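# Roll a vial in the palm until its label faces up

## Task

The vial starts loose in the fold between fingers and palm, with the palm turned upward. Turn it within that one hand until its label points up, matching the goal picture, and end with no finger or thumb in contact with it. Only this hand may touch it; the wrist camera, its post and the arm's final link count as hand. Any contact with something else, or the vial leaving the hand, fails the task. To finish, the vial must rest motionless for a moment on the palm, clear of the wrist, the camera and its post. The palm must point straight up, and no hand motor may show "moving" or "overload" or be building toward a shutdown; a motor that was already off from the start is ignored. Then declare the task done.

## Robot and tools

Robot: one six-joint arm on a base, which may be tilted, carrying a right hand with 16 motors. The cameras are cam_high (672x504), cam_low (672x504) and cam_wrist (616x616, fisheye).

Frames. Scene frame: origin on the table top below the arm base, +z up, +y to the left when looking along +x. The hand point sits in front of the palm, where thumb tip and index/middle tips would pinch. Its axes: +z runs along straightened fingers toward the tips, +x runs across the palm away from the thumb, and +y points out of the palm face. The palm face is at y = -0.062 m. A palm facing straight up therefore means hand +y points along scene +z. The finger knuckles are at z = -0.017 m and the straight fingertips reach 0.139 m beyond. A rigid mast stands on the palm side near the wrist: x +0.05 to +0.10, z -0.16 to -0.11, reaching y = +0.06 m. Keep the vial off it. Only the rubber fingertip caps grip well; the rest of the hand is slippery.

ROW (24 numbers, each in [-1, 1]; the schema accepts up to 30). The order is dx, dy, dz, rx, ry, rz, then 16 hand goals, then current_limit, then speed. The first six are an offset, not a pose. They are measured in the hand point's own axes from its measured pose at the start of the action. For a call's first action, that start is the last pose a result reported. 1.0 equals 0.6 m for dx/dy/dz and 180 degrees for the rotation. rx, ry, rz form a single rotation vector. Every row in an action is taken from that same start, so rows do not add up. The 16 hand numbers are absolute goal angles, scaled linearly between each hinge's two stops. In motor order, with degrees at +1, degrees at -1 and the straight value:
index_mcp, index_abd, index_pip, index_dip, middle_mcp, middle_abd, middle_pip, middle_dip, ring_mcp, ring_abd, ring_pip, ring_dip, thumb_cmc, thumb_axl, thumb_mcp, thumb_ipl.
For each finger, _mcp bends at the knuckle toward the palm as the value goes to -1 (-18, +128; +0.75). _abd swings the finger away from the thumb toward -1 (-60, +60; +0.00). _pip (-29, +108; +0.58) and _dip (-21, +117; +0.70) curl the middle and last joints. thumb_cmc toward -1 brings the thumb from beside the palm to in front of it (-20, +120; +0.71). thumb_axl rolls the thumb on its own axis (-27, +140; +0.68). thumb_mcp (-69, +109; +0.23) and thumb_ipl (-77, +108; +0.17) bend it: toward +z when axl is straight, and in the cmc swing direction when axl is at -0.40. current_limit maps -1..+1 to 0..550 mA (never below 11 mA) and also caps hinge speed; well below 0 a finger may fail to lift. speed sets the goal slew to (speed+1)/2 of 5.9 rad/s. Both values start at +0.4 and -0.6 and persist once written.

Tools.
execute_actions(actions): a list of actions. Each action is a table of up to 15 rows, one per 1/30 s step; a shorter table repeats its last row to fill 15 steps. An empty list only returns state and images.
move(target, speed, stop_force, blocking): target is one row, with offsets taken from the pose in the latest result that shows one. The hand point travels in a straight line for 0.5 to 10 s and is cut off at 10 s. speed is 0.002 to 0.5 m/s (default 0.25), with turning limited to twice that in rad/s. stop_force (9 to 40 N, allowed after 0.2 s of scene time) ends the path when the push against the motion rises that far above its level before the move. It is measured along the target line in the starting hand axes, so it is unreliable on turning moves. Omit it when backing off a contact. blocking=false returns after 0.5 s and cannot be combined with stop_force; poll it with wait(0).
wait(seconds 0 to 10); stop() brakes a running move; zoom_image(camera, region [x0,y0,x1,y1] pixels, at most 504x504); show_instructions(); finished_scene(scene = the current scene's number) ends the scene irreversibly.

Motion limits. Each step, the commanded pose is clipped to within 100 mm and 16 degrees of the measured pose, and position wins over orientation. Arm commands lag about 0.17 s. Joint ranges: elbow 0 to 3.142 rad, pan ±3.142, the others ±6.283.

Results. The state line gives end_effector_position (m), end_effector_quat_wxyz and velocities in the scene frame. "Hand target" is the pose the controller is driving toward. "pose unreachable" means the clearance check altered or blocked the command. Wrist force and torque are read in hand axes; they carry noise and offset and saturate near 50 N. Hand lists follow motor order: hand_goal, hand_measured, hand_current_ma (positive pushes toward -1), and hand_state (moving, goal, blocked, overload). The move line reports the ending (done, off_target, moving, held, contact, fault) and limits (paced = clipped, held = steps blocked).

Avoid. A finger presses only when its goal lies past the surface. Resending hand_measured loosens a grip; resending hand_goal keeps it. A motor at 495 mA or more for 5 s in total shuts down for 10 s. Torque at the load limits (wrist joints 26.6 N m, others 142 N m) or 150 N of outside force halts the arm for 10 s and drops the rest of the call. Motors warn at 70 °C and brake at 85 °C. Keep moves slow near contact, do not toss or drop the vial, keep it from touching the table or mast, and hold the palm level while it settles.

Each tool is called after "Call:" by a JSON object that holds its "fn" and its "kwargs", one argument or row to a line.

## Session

Call:
{"fn": "execute_actions", "kwargs": {
  "actions": []
}}

Call:
{"fn": "show_instructions", "kwargs": {

}}

Scene clock: 0.00 s.
end_effector_position=(+0.6086, +0.0525, +0.4105) hand_goal=(+0.046, +0.000, -0.008, +0.280, +0.046, +0.000, -0.008, +0.280, +0.046, +0.000, -0.008, +0.280, -0.104, +0.266, +0.032, -0.018) hand_measured=(+0.060, +0.000, -0.006, +0.282, +0.060, +0.000, -0.006, +0.282, +0.062, +0.000, -0.004, +0.282, -0.090, +0.270, +0.034, -0.016) hand_current_ma=(+86, +0, +14, +12, +86, +0, +14, +12, +90, +0, +15, +13, +69, +26, +10, +11) hand_state=(goal, goal, goal, goal, goal, goal, goal, goal, goal, goal, goal, goal, goal, goal, goal, goal) hand_current_limit=0.40 hand_speed=-0.60 end_effector_quat_wxyz=(+0.492, +0.477, +0.532, +0.498) end_effector_velocity=(+0.000, -0.001, -0.000) end_effector_angular_velocity=(-0.001, +0.000, -0.002)
Joint positions: [-0.17  -1.171  2.239 -4.192 -1.301 -0.051]
Joint velocities: [-0.002 -0.     0.     0.     0.    -0.001]
Joint torques (N m, as the arm reports them, + toward a larger angle): no reading
Wrist force (N, on the end effector, along its own x y z axes, offset not removed): no reading
Wrist torque (N m, same axes, about the end effector's origin, offset not removed): no reading
Hand target: +0.609, +0.052, +0.411; +0.492, +0.477, +0.532, +0.498

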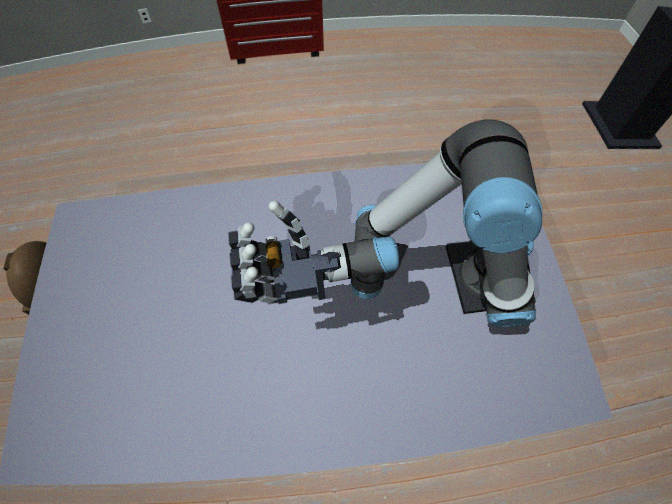

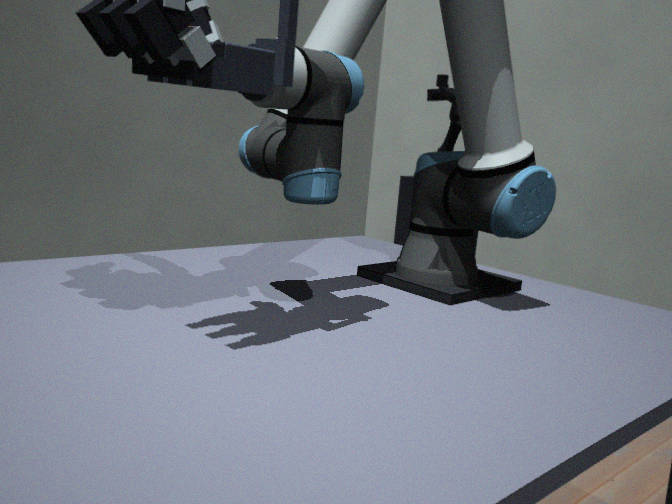

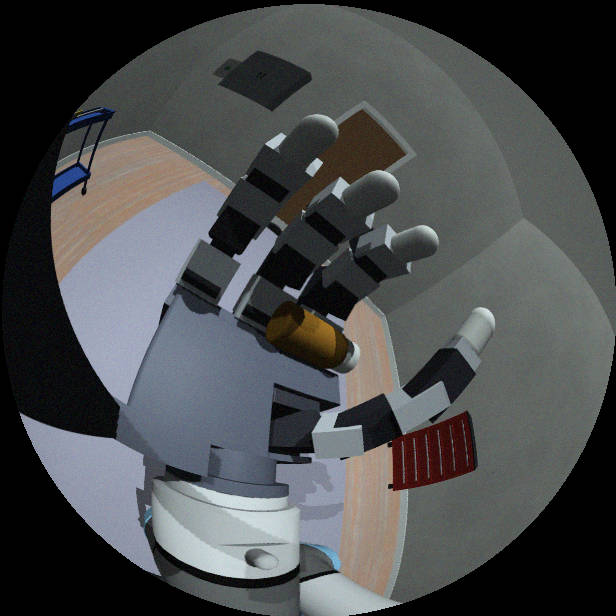

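Reference images for this scene: goal picture from the wrist camera place.

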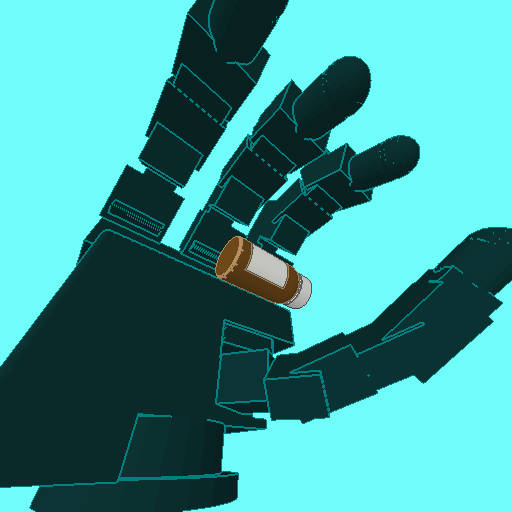

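Call:
{"fn": "move", "kwargs": {
  "target": [0,0,0,0,0,-0.11,0.046,0,0,0.28,0.046,0,0,0.28,0.046,0,-0.85,-0.55,-0.1,0.266,0.03,0,0.5,-0.3],
  "speed": 0.1
}}

Scene clock: 2.23 s.
end_effector_position=(+0.6085, +0.0525, +0.4105) hand_goal=(+0.046, +0.000, +0.000, +0.280, +0.046, +0.000, +0.000, +0.280, +0.046, +0.000, -0.850, -0.550, -0.100, +0.266, +0.030, +0.000) hand_measured=(+0.060, +0.000, -0.002, +0.282, +0.060, +0.000, -0.002, +0.282, +0.058, +0.000, -0.850, -0.548, -0.094, +0.270, +0.030, -0.002) hand_current_ma=(+82, +0, -12, +12, +82, +0, -12, +12, +61, +0, +2, +12, +28, +20, +3, -19) hand_state=(goal, goal, goal, goal, goal, goal, goal, goal, goal, goal, goal, goal, goal, goal, goal, goal) hand_current_limit=0.50 hand_speed=-0.30 end_effector_quat_wxyz=(+0.570, +0.378, +0.605, +0.407) end_effector_velocity=(-0.000, +0.000, +0.000) end_effector_angular_velocity=(-0.007, -0.001, +0.001)
Joint positions: [-0.251 -1.17   2.244 -4.198 -1.22  -0.398]
Joint velocities: [-0.002 -0.001 -0.     0.     0.002 -0.007]
Joint torques (N m, as the arm reports them, + toward a larger angle): [-11.15 -40.72  -2.8    0.     1.5   -2.12]
Wrist force (N, on the end effector, along its own x y z axes, offset not removed): [0.2 -1.2 0.5]
Wrist torque (N m, same axes, about the end effector's origin, offset not removed): [-0.30 0.00 -0.17]
Hand target: +0.609, +0.052, +0.411; +0.570, +0.378, +0.606, +0.406
Off the commanded pose: 0.000 m, 0 deg.
move: done

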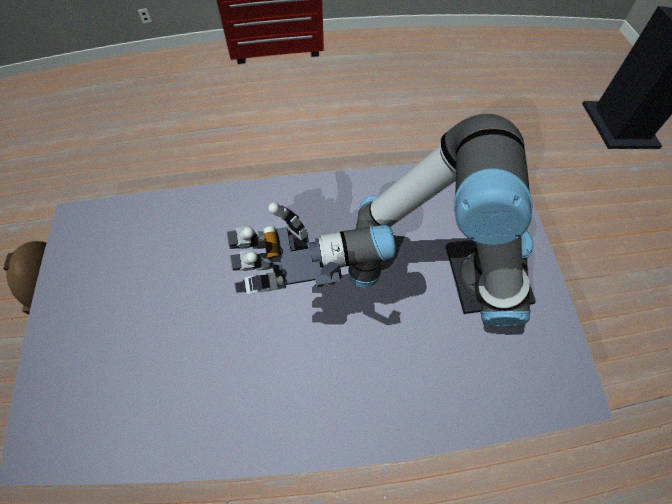

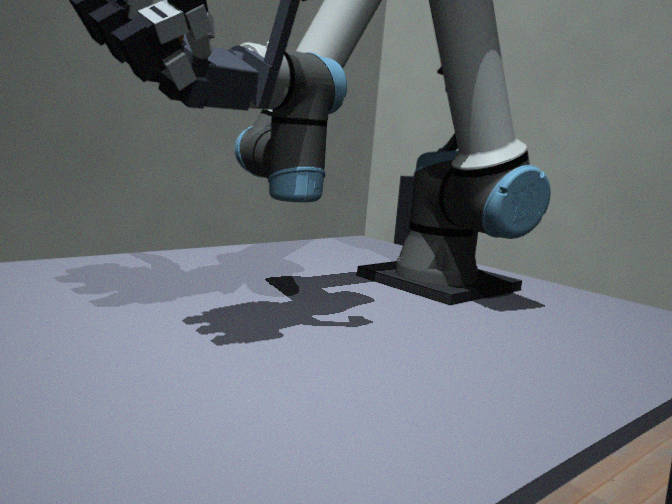

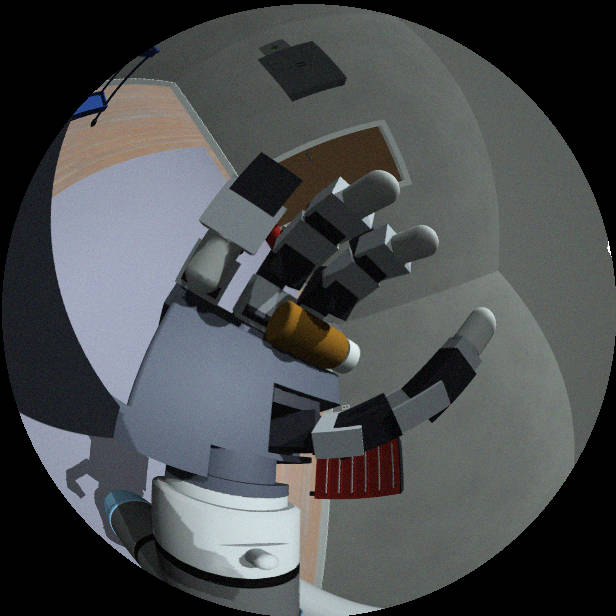

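Call:
{"fn": "move", "kwargs": {
  "target": [0,0,0,0,0,-0.06,0.15,0,0,0.28,0.15,0,0,0.28,0.046,0,-0.9,-0.5,-0.1,0.266,0.03,0,0.5,-0.9],
  "speed": 0.08
}}

Scene clock: 3.83 s.
end_effector_position=(+0.6085, +0.0525, +0.4105) hand_goal=(+0.150, +0.000, +0.000, +0.280, +0.150, +0.000, +0.000, +0.280, +0.046, +0.000, -0.900, -0.500, -0.100, +0.266, +0.030, +0.000) hand_measured=(+0.154, +0.000, -0.002, +0.282, +0.154, +0.000, -0.002, +0.282, +0.056, +0.000, -0.900, -0.504, -0.098, +0.268, +0.030, -0.002) hand_current_ma=(+24, +0, -12, +12, +23, +0, -12, +12, +56, +0, +2, -17, +9, +15, -1, -19) hand_state=(goal, goal, goal, goal, goal, goal, goal, goal, goal, goal, goal, goal, goal, goal, goal, goal) hand_current_limit=0.50 hand_speed=-0.90 end_effector_quat_wxyz=(+0.606, +0.320, +0.638, +0.351) end_effector_velocity=(-0.000, -0.000, +0.000) end_effector_angular_velocity=(-0.007, -0.001, +0.000)
Joint positions: [-0.293 -1.179  2.242 -4.186 -1.178 -0.586]
Joint velocities: [-0.002 -0.001 -0.     0.     0.002 -0.007]
Joint torques (N m, as the arm reports them, + toward a larger angle): [-11.38 -39.71 -22.43   0.     1.51  -2.27]
Wrist force (N, on the end effector, along its own x y z axes, offset not removed): [0.4 0.1 -0.1]
Wrist torque (N m, same axes, about the end effector's origin, offset not removed): [0.00 -0.09 -0.11]
Hand target: +0.609, +0.052, +0.411; +0.606, +0.320, +0.638, +0.351
Off the commanded pose: 0.000 m, 0 deg.
move: done

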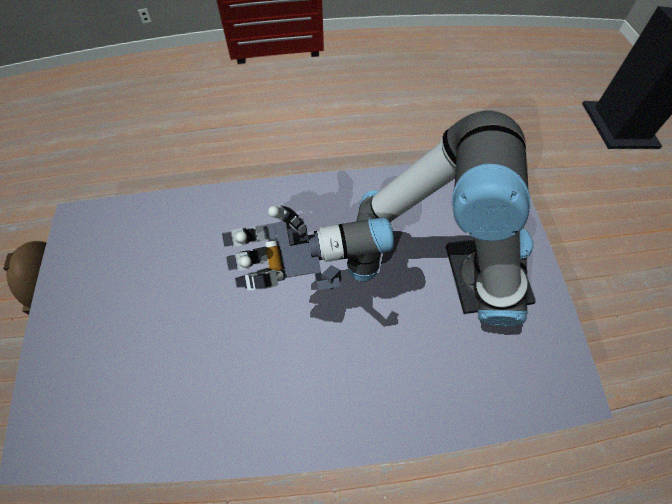

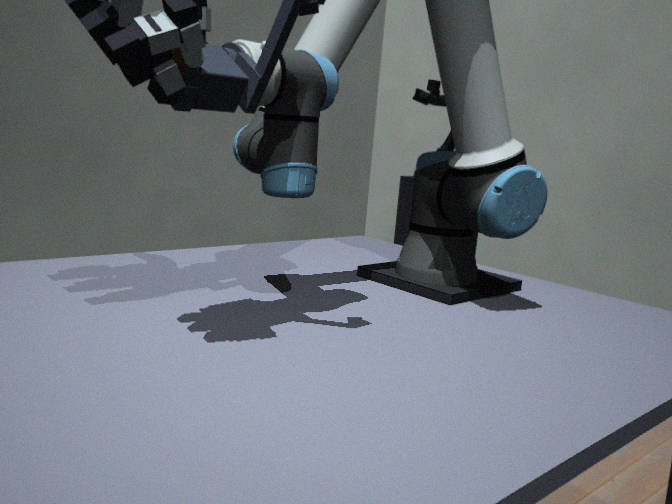

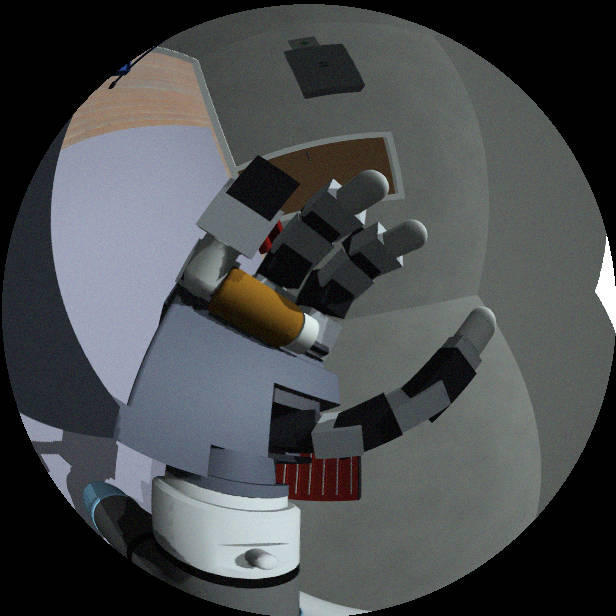

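Centred. Level and stroke.

Call:
{"fn": "move", "kwargs": {
  "target": [0,0,0,0,0,0.185,-0.08,0,0,0.28,0.046,0,-0.85,-0.35,0.046,0,-0.9,-0.5,-0.1,0.266,0.03,0,0.5,-0.6],
  "speed": 0.2
}}

Call:
{"fn": "execute_actions", "kwargs": {
  "actions": [
    [[0,0,0,0,0,0,-0.08,0,0,0.28,0.046,0,-0.85,-0.35,-0.08,0,0,0.28,-0.1,0.266,0.03,0,0.6,-0.2]],
    [[0,0,0,0,0,0,-0.08,0,0,0.28,0.9,0,-0.9,-0.7,-0.08,0,0,0.28,-0.1,0.266,0.03,0,0.4,-0.6]],
    [[0,0,0,0,0,0,-0.08,0,0,0.28,0.9,0,-0.9,-0.7,-0.08,0,0,0.28,-0.1,0.266,0.03,0,0.4,-0.6]],
    [[0,0,0,0,0,0,-0.08,0,0,0.28,0.9,0,-0.9,-0.7,-0.08,0,0,0.28,-0.1,0.266,0.03,0,0.4,-0.6]],
    [[0,0,0,0,0,0,-0.08,0,0,0.28,0.9,0,-0.5,-0.3,-0.08,0,0,0.28,-0.1,0.266,0.03,0,0.4,-0.4]],
    [[0,0,0,0,0,0,-0.08,0,0,0.28,0.046,0,-0.4,-0.3,-0.08,0,0,0.28,-0.1,0.266,0.03,0,0.7,-0.5]],
    [[0,0,0,0,0,0,-0.08,0,0,0.28,0.046,0,-0.4,-0.3,-0.08,0,0,0.28,-0.1,0.266,0.03,0,0.7,-0.5]]
  ]
}}

Call:
{"fn": "execute_actions", "kwargs": {
  "actions": [
    [[0,0,0,0,0,0,-0.08,0,0,0.28,0.046,0,-0.85,-0.3,-0.08,0,0,0.28,-0.1,0.266,0.03,0,0.6,-0.2]],
    [[0,0,0,0,0,0,-0.08,0,0,0.28,0.9,0,-0.9,-0.7,-0.08,0,0,0.28,-0.1,0.266,0.03,0,0.4,-0.6]],
    [[0,0,0,0,0,0,-0.08,0,0,0.28,0.9,0,-0.9,-0.7,-0.08,0,0,0.28,-0.1,0.266,0.03,0,0.4,-0.6]],
    [[0,0,0,0,0,0,-0.08,0,0,0.28,0.9,0,-0.9,-0.7,-0.08,0,0,0.28,-0.1,0.266,0.03,0,0.4,-0.6]],
    [[0,0,0,0,0,0,-0.08,0,0,0.28,0.9,0,-0.5,-0.3,-0.08,0,0,0.28,-0.1,0.266,0.03,0,0.4,-0.4]],
    [[0,0,0,0,0,0,-0.08,0,0,0.28,0.046,0,-0.4,-0.3,-0.08,0,0,0.28,-0.1,0.266,0.03,0,0.7,-0.5]],
    [[0,0,0,0,0,0,-0.08,0,0,0.28,0.046,0,-0.4,-0.3,-0.08,0,0,0.28,-0.1,0.266,0.03,0,0.7,-0.5]]
  ]
}}

Scene clock: 6.30 s.
end_effector_position=(+0.6086, +0.0525, +0.4105) hand_goal=(-0.080, +0.000, +0.000, +0.280, +0.046, +0.000, -0.850, -0.350, +0.046, +0.000, -0.900, -0.500, -0.100, +0.266, +0.030, +0.000) hand_measured=(-0.070, +0.000, -0.002, +0.282, +0.062, +0.000, -0.752, -0.334, +0.056, +0.000, -0.900, -0.504, -0.096, +0.268, +0.030, -0.002) hand_current_ma=(+61, +0, -10, +12, +93, +0, +412, +90, +56, +0, -2, -17, +16, +15, -1, -19) hand_state=(goal, goal, goal, goal, goal, goal, blocked, goal, goal, goal, goal, goal, goal, goal, goal, goal) hand_current_limit=0.50 hand_speed=-0.60 end_effector_quat_wxyz=(+0.480, +0.489, +0.520, +0.510) end_effector_velocity=(+0.000, -0.000, -0.000) end_effector_angular_velocity=(+0.006, +0.001, -0.002)
Joint positions: [-0.159 -1.173  2.238 -4.189 -1.312 -0.003]
Joint velocities: [ 0.001  0.    -0.     0.001 -0.003  0.006]
Joint torques (N m, as the arm reports them, + toward a larger angle): [ 10.41 -40.49 -23.06  -0.22  -1.93   2.46]
Wrist force (N, on the end effector, along its own x y z axes, offset not removed): [1.1 -1.2 -1.7]
Wrist torque (N m, same axes, about the end effector's origin, offset not removed): [-0.12 -0.02 -0.05]
Hand target: +0.609, +0.052, +0.411; +0.480, +0.489, +0.520, +0.510
Off the commanded pose: 0.000 m, 0 deg.
move: done

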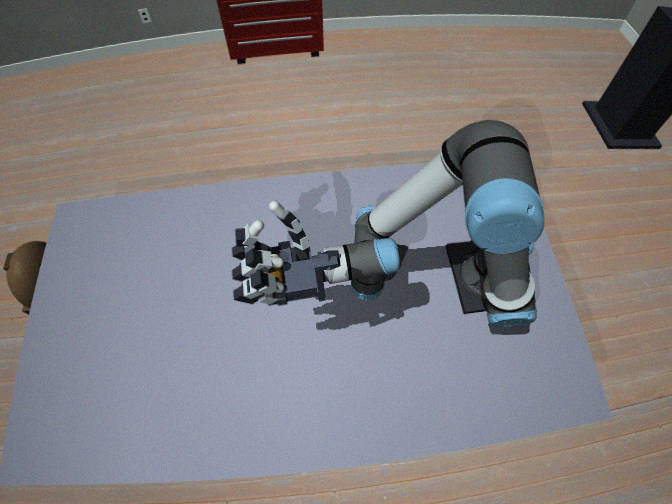

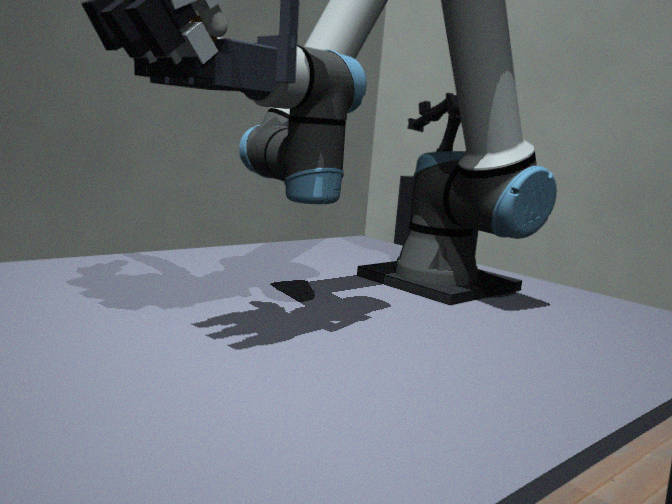

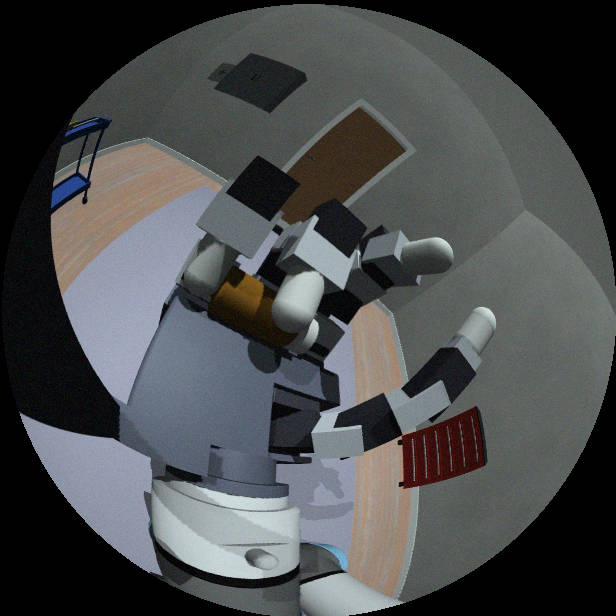

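Scene clock: 9.80 s.
end_effector_position=(+0.6086, +0.0525, +0.4105) hand_goal=(-0.080, +0.000, +0.000, +0.280, +0.046, +0.000, -0.400, -0.300, -0.080, +0.000, +0.000, +0.280, -0.100, +0.266, +0.030, +0.000) hand_measured=(-0.070, +0.000, -0.002, +0.282, +0.094, +0.002, -0.402, -0.304, -0.070, +0.000, -0.004, +0.276, -0.096, +0.268, +0.030, -0.002) hand_current_ma=(+61, +0, -10, +12, +75, +5, -10, -18, +49, +0, -21, -18, +16, +15, -1, -19) hand_state=(goal, goal, goal, goal, moving, goal, goal, goal, goal, goal, goal, goal, goal, goal, goal, goal) hand_current_limit=0.70 hand_speed=-0.50 end_effector_quat_wxyz=(+0.480, +0.489, +0.520, +0.510) end_effector_velocity=(-0.000, -0.000, +0.000) end_effector_angular_velocity=(-0.001, -0.000, -0.001)
Joint positions: [-0.159 -1.173  2.238 -4.189 -1.312 -0.003]
Joint velocities: [-0.001 -0.    -0.    -0.    -0.    -0.001]
Joint torques (N m, as the arm reports them, + toward a larger angle): [  1.81 -38.95 -22.01  -1.56   1.55  -1.56]
Wrist force (N, on the end effector, along its own x y z axes, offset not removed): [-0.9 -2.8 -0.3]
Wrist torque (N m, same axes, about the end effector's origin, offset not removed): [-0.44 0.16 -0.19]
Hand target: +0.609, +0.053, +0.411; +0.480, +0.489, +0.520, +0.510
Off the commanded pose: 0.000 m, 0 deg.

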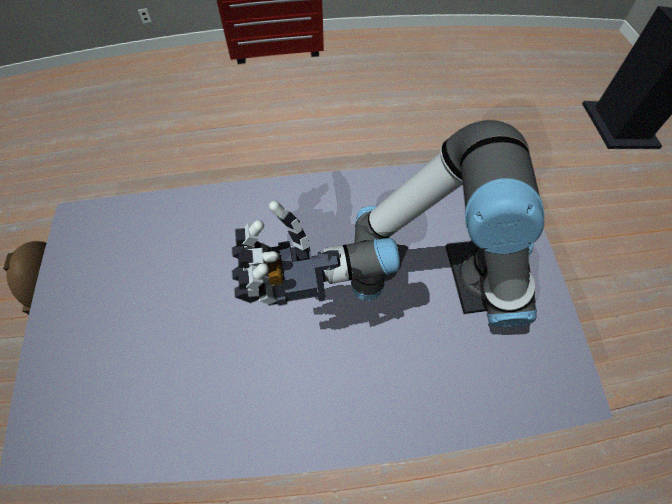

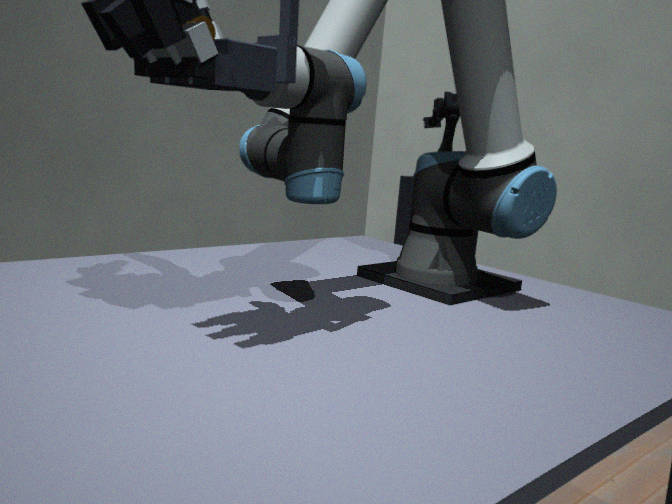

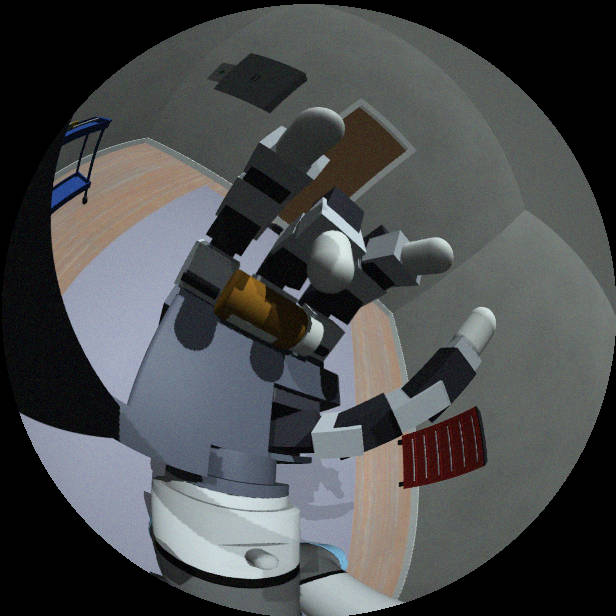

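Scene clock: 13.30 s.
end_effector_position=(+0.6086, +0.0525, +0.4105) hand_goal=(-0.080, +0.000, +0.000, +0.280, +0.046, +0.000, -0.400, -0.300, -0.080, +0.000, +0.000, +0.280, -0.100, +0.266, +0.030, +0.000) hand_measured=(-0.070, +0.000, -0.002, +0.282, +0.094, +0.004, -0.402, -0.304, -0.070, +0.000, -0.004, +0.276, -0.096, +0.268, +0.030, -0.002) hand_current_ma=(+61, +0, -10, +12, +75, +14, -10, -18, +49, +0, -21, -18, +16, +15, -1, -19) hand_state=(goal, goal, goal, goal, moving, goal, goal, goal, goal, goal, goal, goal, goal, goal, goal, goal) hand_current_limit=0.70 hand_speed=-0.50 end_effector_quat_wxyz=(+0.480, +0.489, +0.520, +0.510) end_effector_velocity=(+0.000, -0.001, +0.000) end_effector_angular_velocity=(+0.001, -0.000, -0.001)
Joint positions: [-0.159 -1.173  2.238 -4.189 -1.312 -0.003]
Joint velocities: [-0.001  0.    -0.    -0.    -0.     0.001]
Joint torques (N m, as the arm reports them, + toward a larger angle): [  1.9  -40.09 -21.73  -1.64   1.46  -1.55]
Wrist force (N, on the end effector, along its own x y z axes, offset not removed): [-2.3 -0.9 -0.9]
Wrist torque (N m, same axes, about the end effector's origin, offset not removed): [-0.15 0.28 -0.29]
Hand target: +0.609, +0.053, +0.411; +0.480, +0.489, +0.520, +0.510
Off the commanded pose: 0.000 m, 0 deg.

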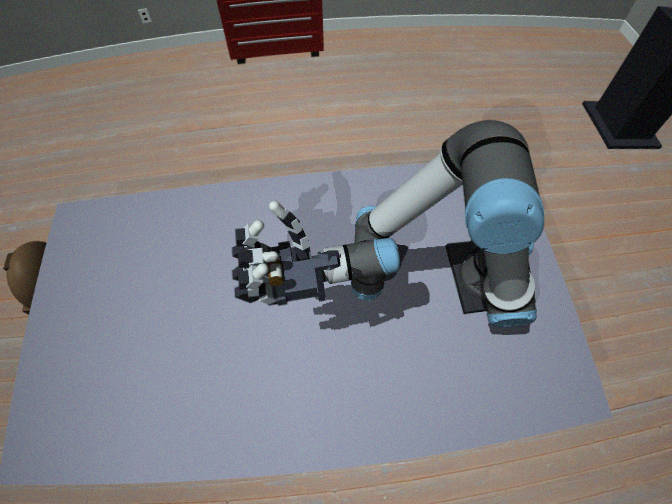

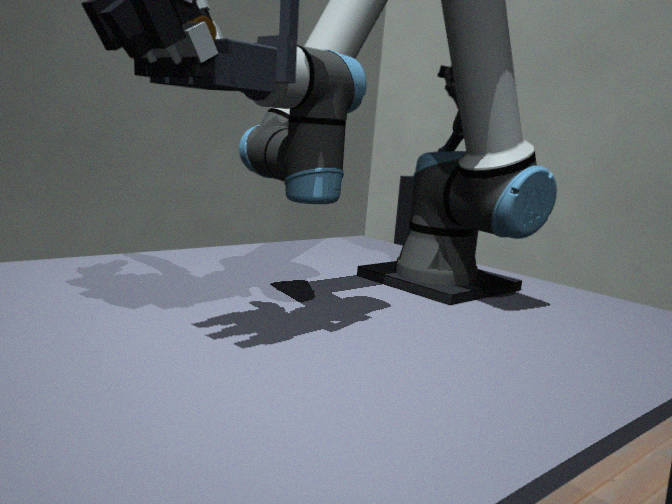

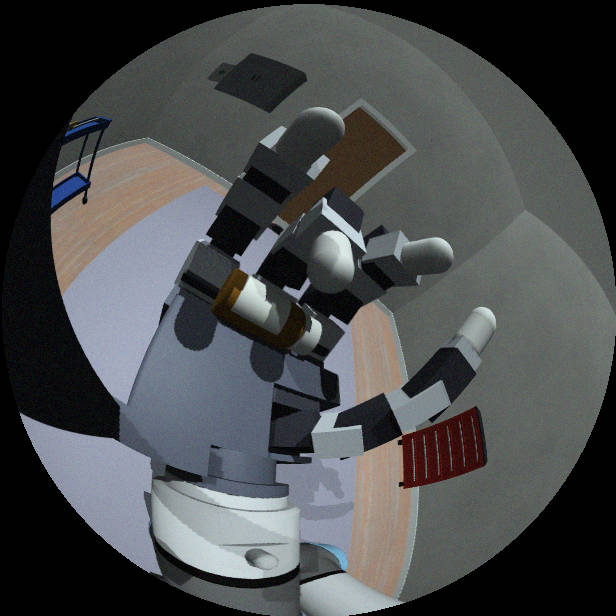

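Call:
{"fn": "execute_actions", "kwargs": {
  "actions": [
    [[0,0,0,0,0,0,-0.08,0,0,0.28,0.046,0,-0.85,-0.3,-0.08,0,0,0.28,-0.1,0.266,0.03,0,0.6,-0.2]],
    [[0,0,0,0,0,0,-0.08,0,0,0.28,0.45,0,-0.9,-0.6,-0.08,0,0,0.28,-0.1,0.266,0.03,0,0.4,-0.6]],
    [[0,0,0,0,0,0,-0.08,0,0,0.28,0.45,0,-0.4,-0.2,-0.08,0,0,0.28,-0.1,0.266,0.03,0,0.4,-0.4]],
    [[0,0,0,0,0,0,0.046,0,0,0.28,0.046,0,0,0.28,0.046,0,0,0.28,-0.1,0.266,0.03,0,0.5,-0.5]]
  ]
}}

Call:
{"fn": "wait", "kwargs": {
  "seconds": 2
}}

Scene clock: 15.47 s.
end_effector_position=(+0.6086, +0.0525, +0.4105) hand_goal=(+0.046, +0.000, +0.000, +0.280, +0.046, +0.000, +0.000, +0.280, +0.046, +0.000, +0.000, +0.280, -0.100, +0.266, +0.030, +0.000) hand_measured=(+0.050, +0.000, -0.002, +0.282, +0.138, +0.002, -0.004, +0.232, +0.050, +0.000, -0.002, +0.276, -0.096, +0.268, +0.030, -0.002) hand_current_ma=(+22, +0, -10, +12, +132, +13, -8, -37, +23, +0, -15, -17, +16, +15, -1, -19) hand_state=(goal, goal, goal, goal, moving, goal, moving, moving, goal, goal, goal, goal, goal, goal, goal, goal) hand_current_limit=0.50 hand_speed=-0.50 end_effector_quat_wxyz=(+0.480, +0.489, +0.520, +0.510) end_effector_velocity=(+0.000, -0.001, +0.000) end_effector_angular_velocity=(-0.001, -0.000, -0.001)
Joint positions: [-0.159 -1.173  2.238 -4.189 -1.312 -0.003]
Joint velocities: [-0.001 -0.    -0.     0.    -0.    -0.001]
Joint torques (N m, as the arm reports them, + toward a larger angle): [  1.46 -38.94 -21.41  -1.49   1.42  -1.59]
Wrist force (N, on the end effector, along its own x y z axes, offset not removed): [-1.7 -1.4 0.1]
Wrist torque (N m, same axes, about the end effector's origin, offset not removed): [-0.29 0.17 -0.23]
Hand target: +0.609, +0.053, +0.411; +0.480, +0.489, +0.520, +0.510
Off the commanded pose: 0.000 m, 0 deg.

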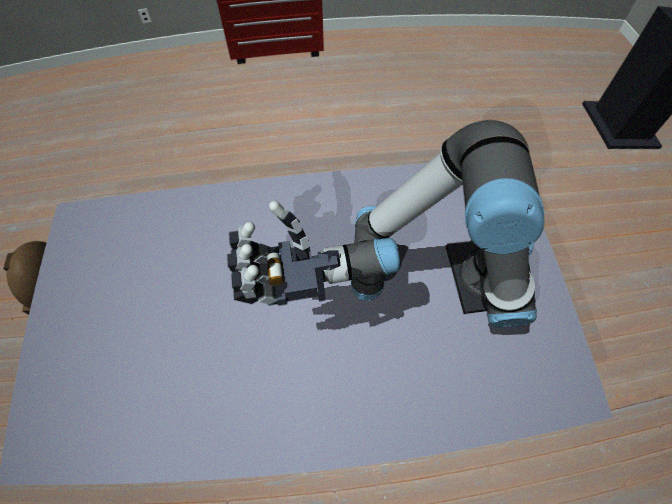

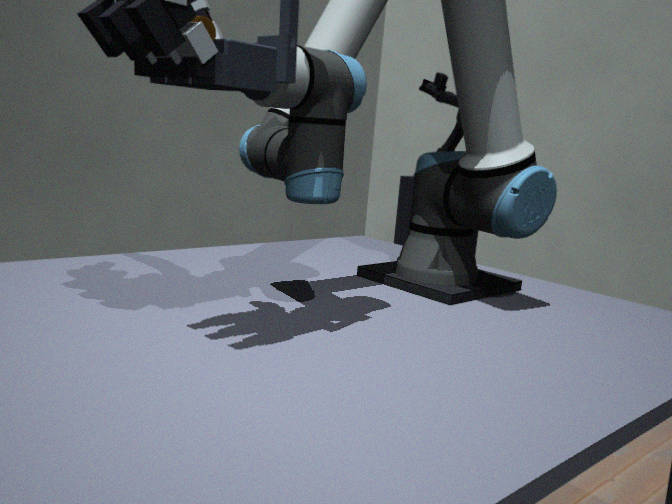

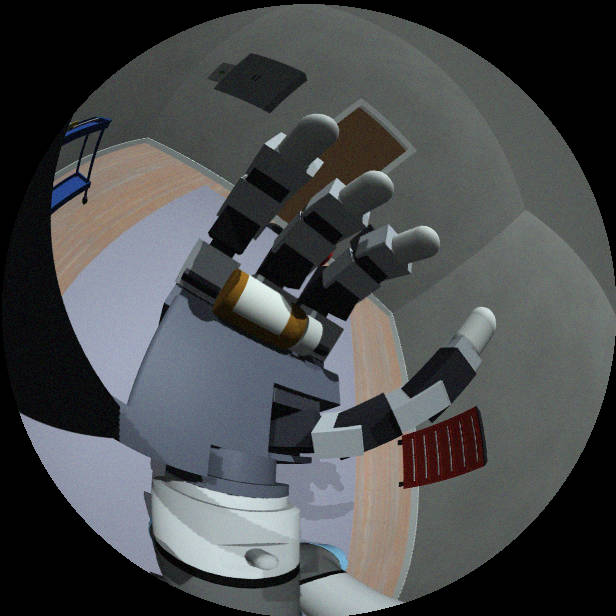

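Scene clock: 17.47 s.
end_effector_position=(+0.6086, +0.0525, +0.4105) hand_goal=(+0.046, +0.000, +0.000, +0.280, +0.046, +0.000, +0.000, +0.280, +0.046, +0.000, +0.000, +0.280, -0.100, +0.266, +0.030, +0.000) hand_measured=(+0.050, +0.000, -0.002, +0.282, +0.060, +0.002, -0.002, +0.276, +0.050, +0.000, -0.002, +0.276, -0.096, +0.268, +0.030, -0.002) hand_current_ma=(+22, +0, -10, +12, +86, +13, -13, -17, +23, +0, -15, -17, +16, +15, -1, -19) hand_state=(goal, goal, goal, goal, goal, goal, goal, goal, goal, goal, goal, goal, goal, goal, goal, goal) hand_current_limit=0.50 hand_speed=-0.50 end_effector_quat_wxyz=(+0.480, +0.489, +0.520, +0.510) end_effector_velocity=(+0.000, +0.000, -0.000) end_effector_angular_velocity=(+0.000, +0.000, +0.001)
Joint positions: [-0.159 -1.173  2.238 -4.189 -1.312 -0.003]
Joint velocities: [ 0.001  0.    -0.     0.001  0.    -0.   ]
Joint torques (N m, as the arm reports them, + toward a larger angle): [  1.82 -39.61 -21.55  -1.55   1.52  -1.57]
Wrist force (N, on the end effector, along its own x y z axes, offset not removed): [-0.3 0.2 -0.7]
Wrist torque (N m, same axes, about the end effector's origin, offset not removed): [-0.01 0.06 -0.09]
Hand target: +0.609, +0.053, +0.411; +0.480, +0.489, +0.520, +0.510
Off the commanded pose: 0.000 m, 0 deg.
wait: 2.00 s; at rest by 0.27 s

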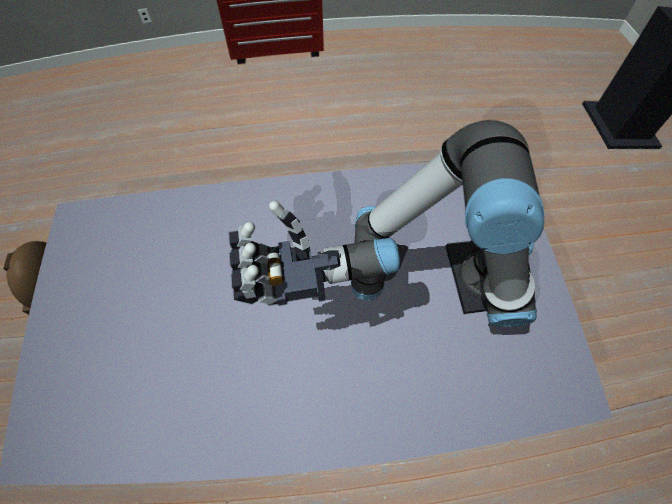

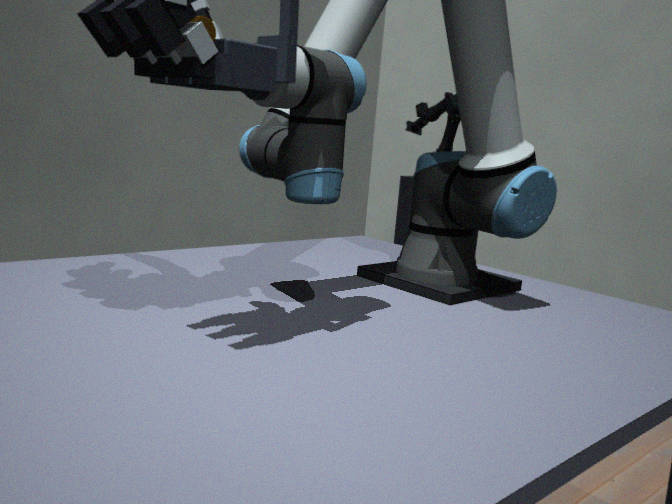

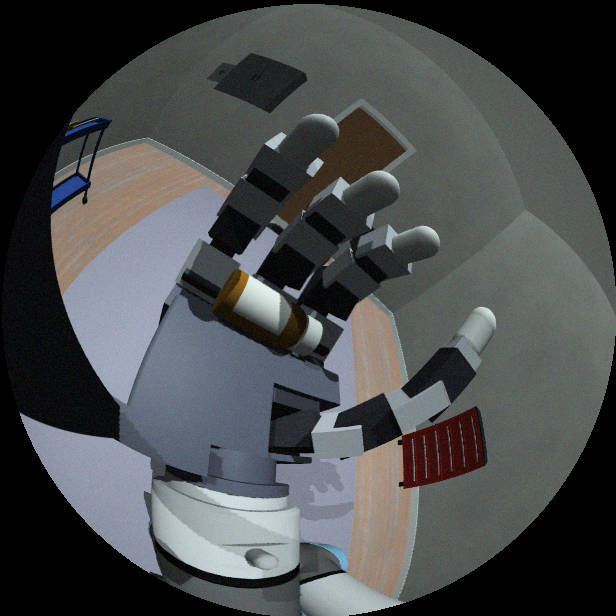

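Call:
{"fn": "finished_scene", "kwargs": {
  "scene": 2
}}

The scene is finished: the task was done.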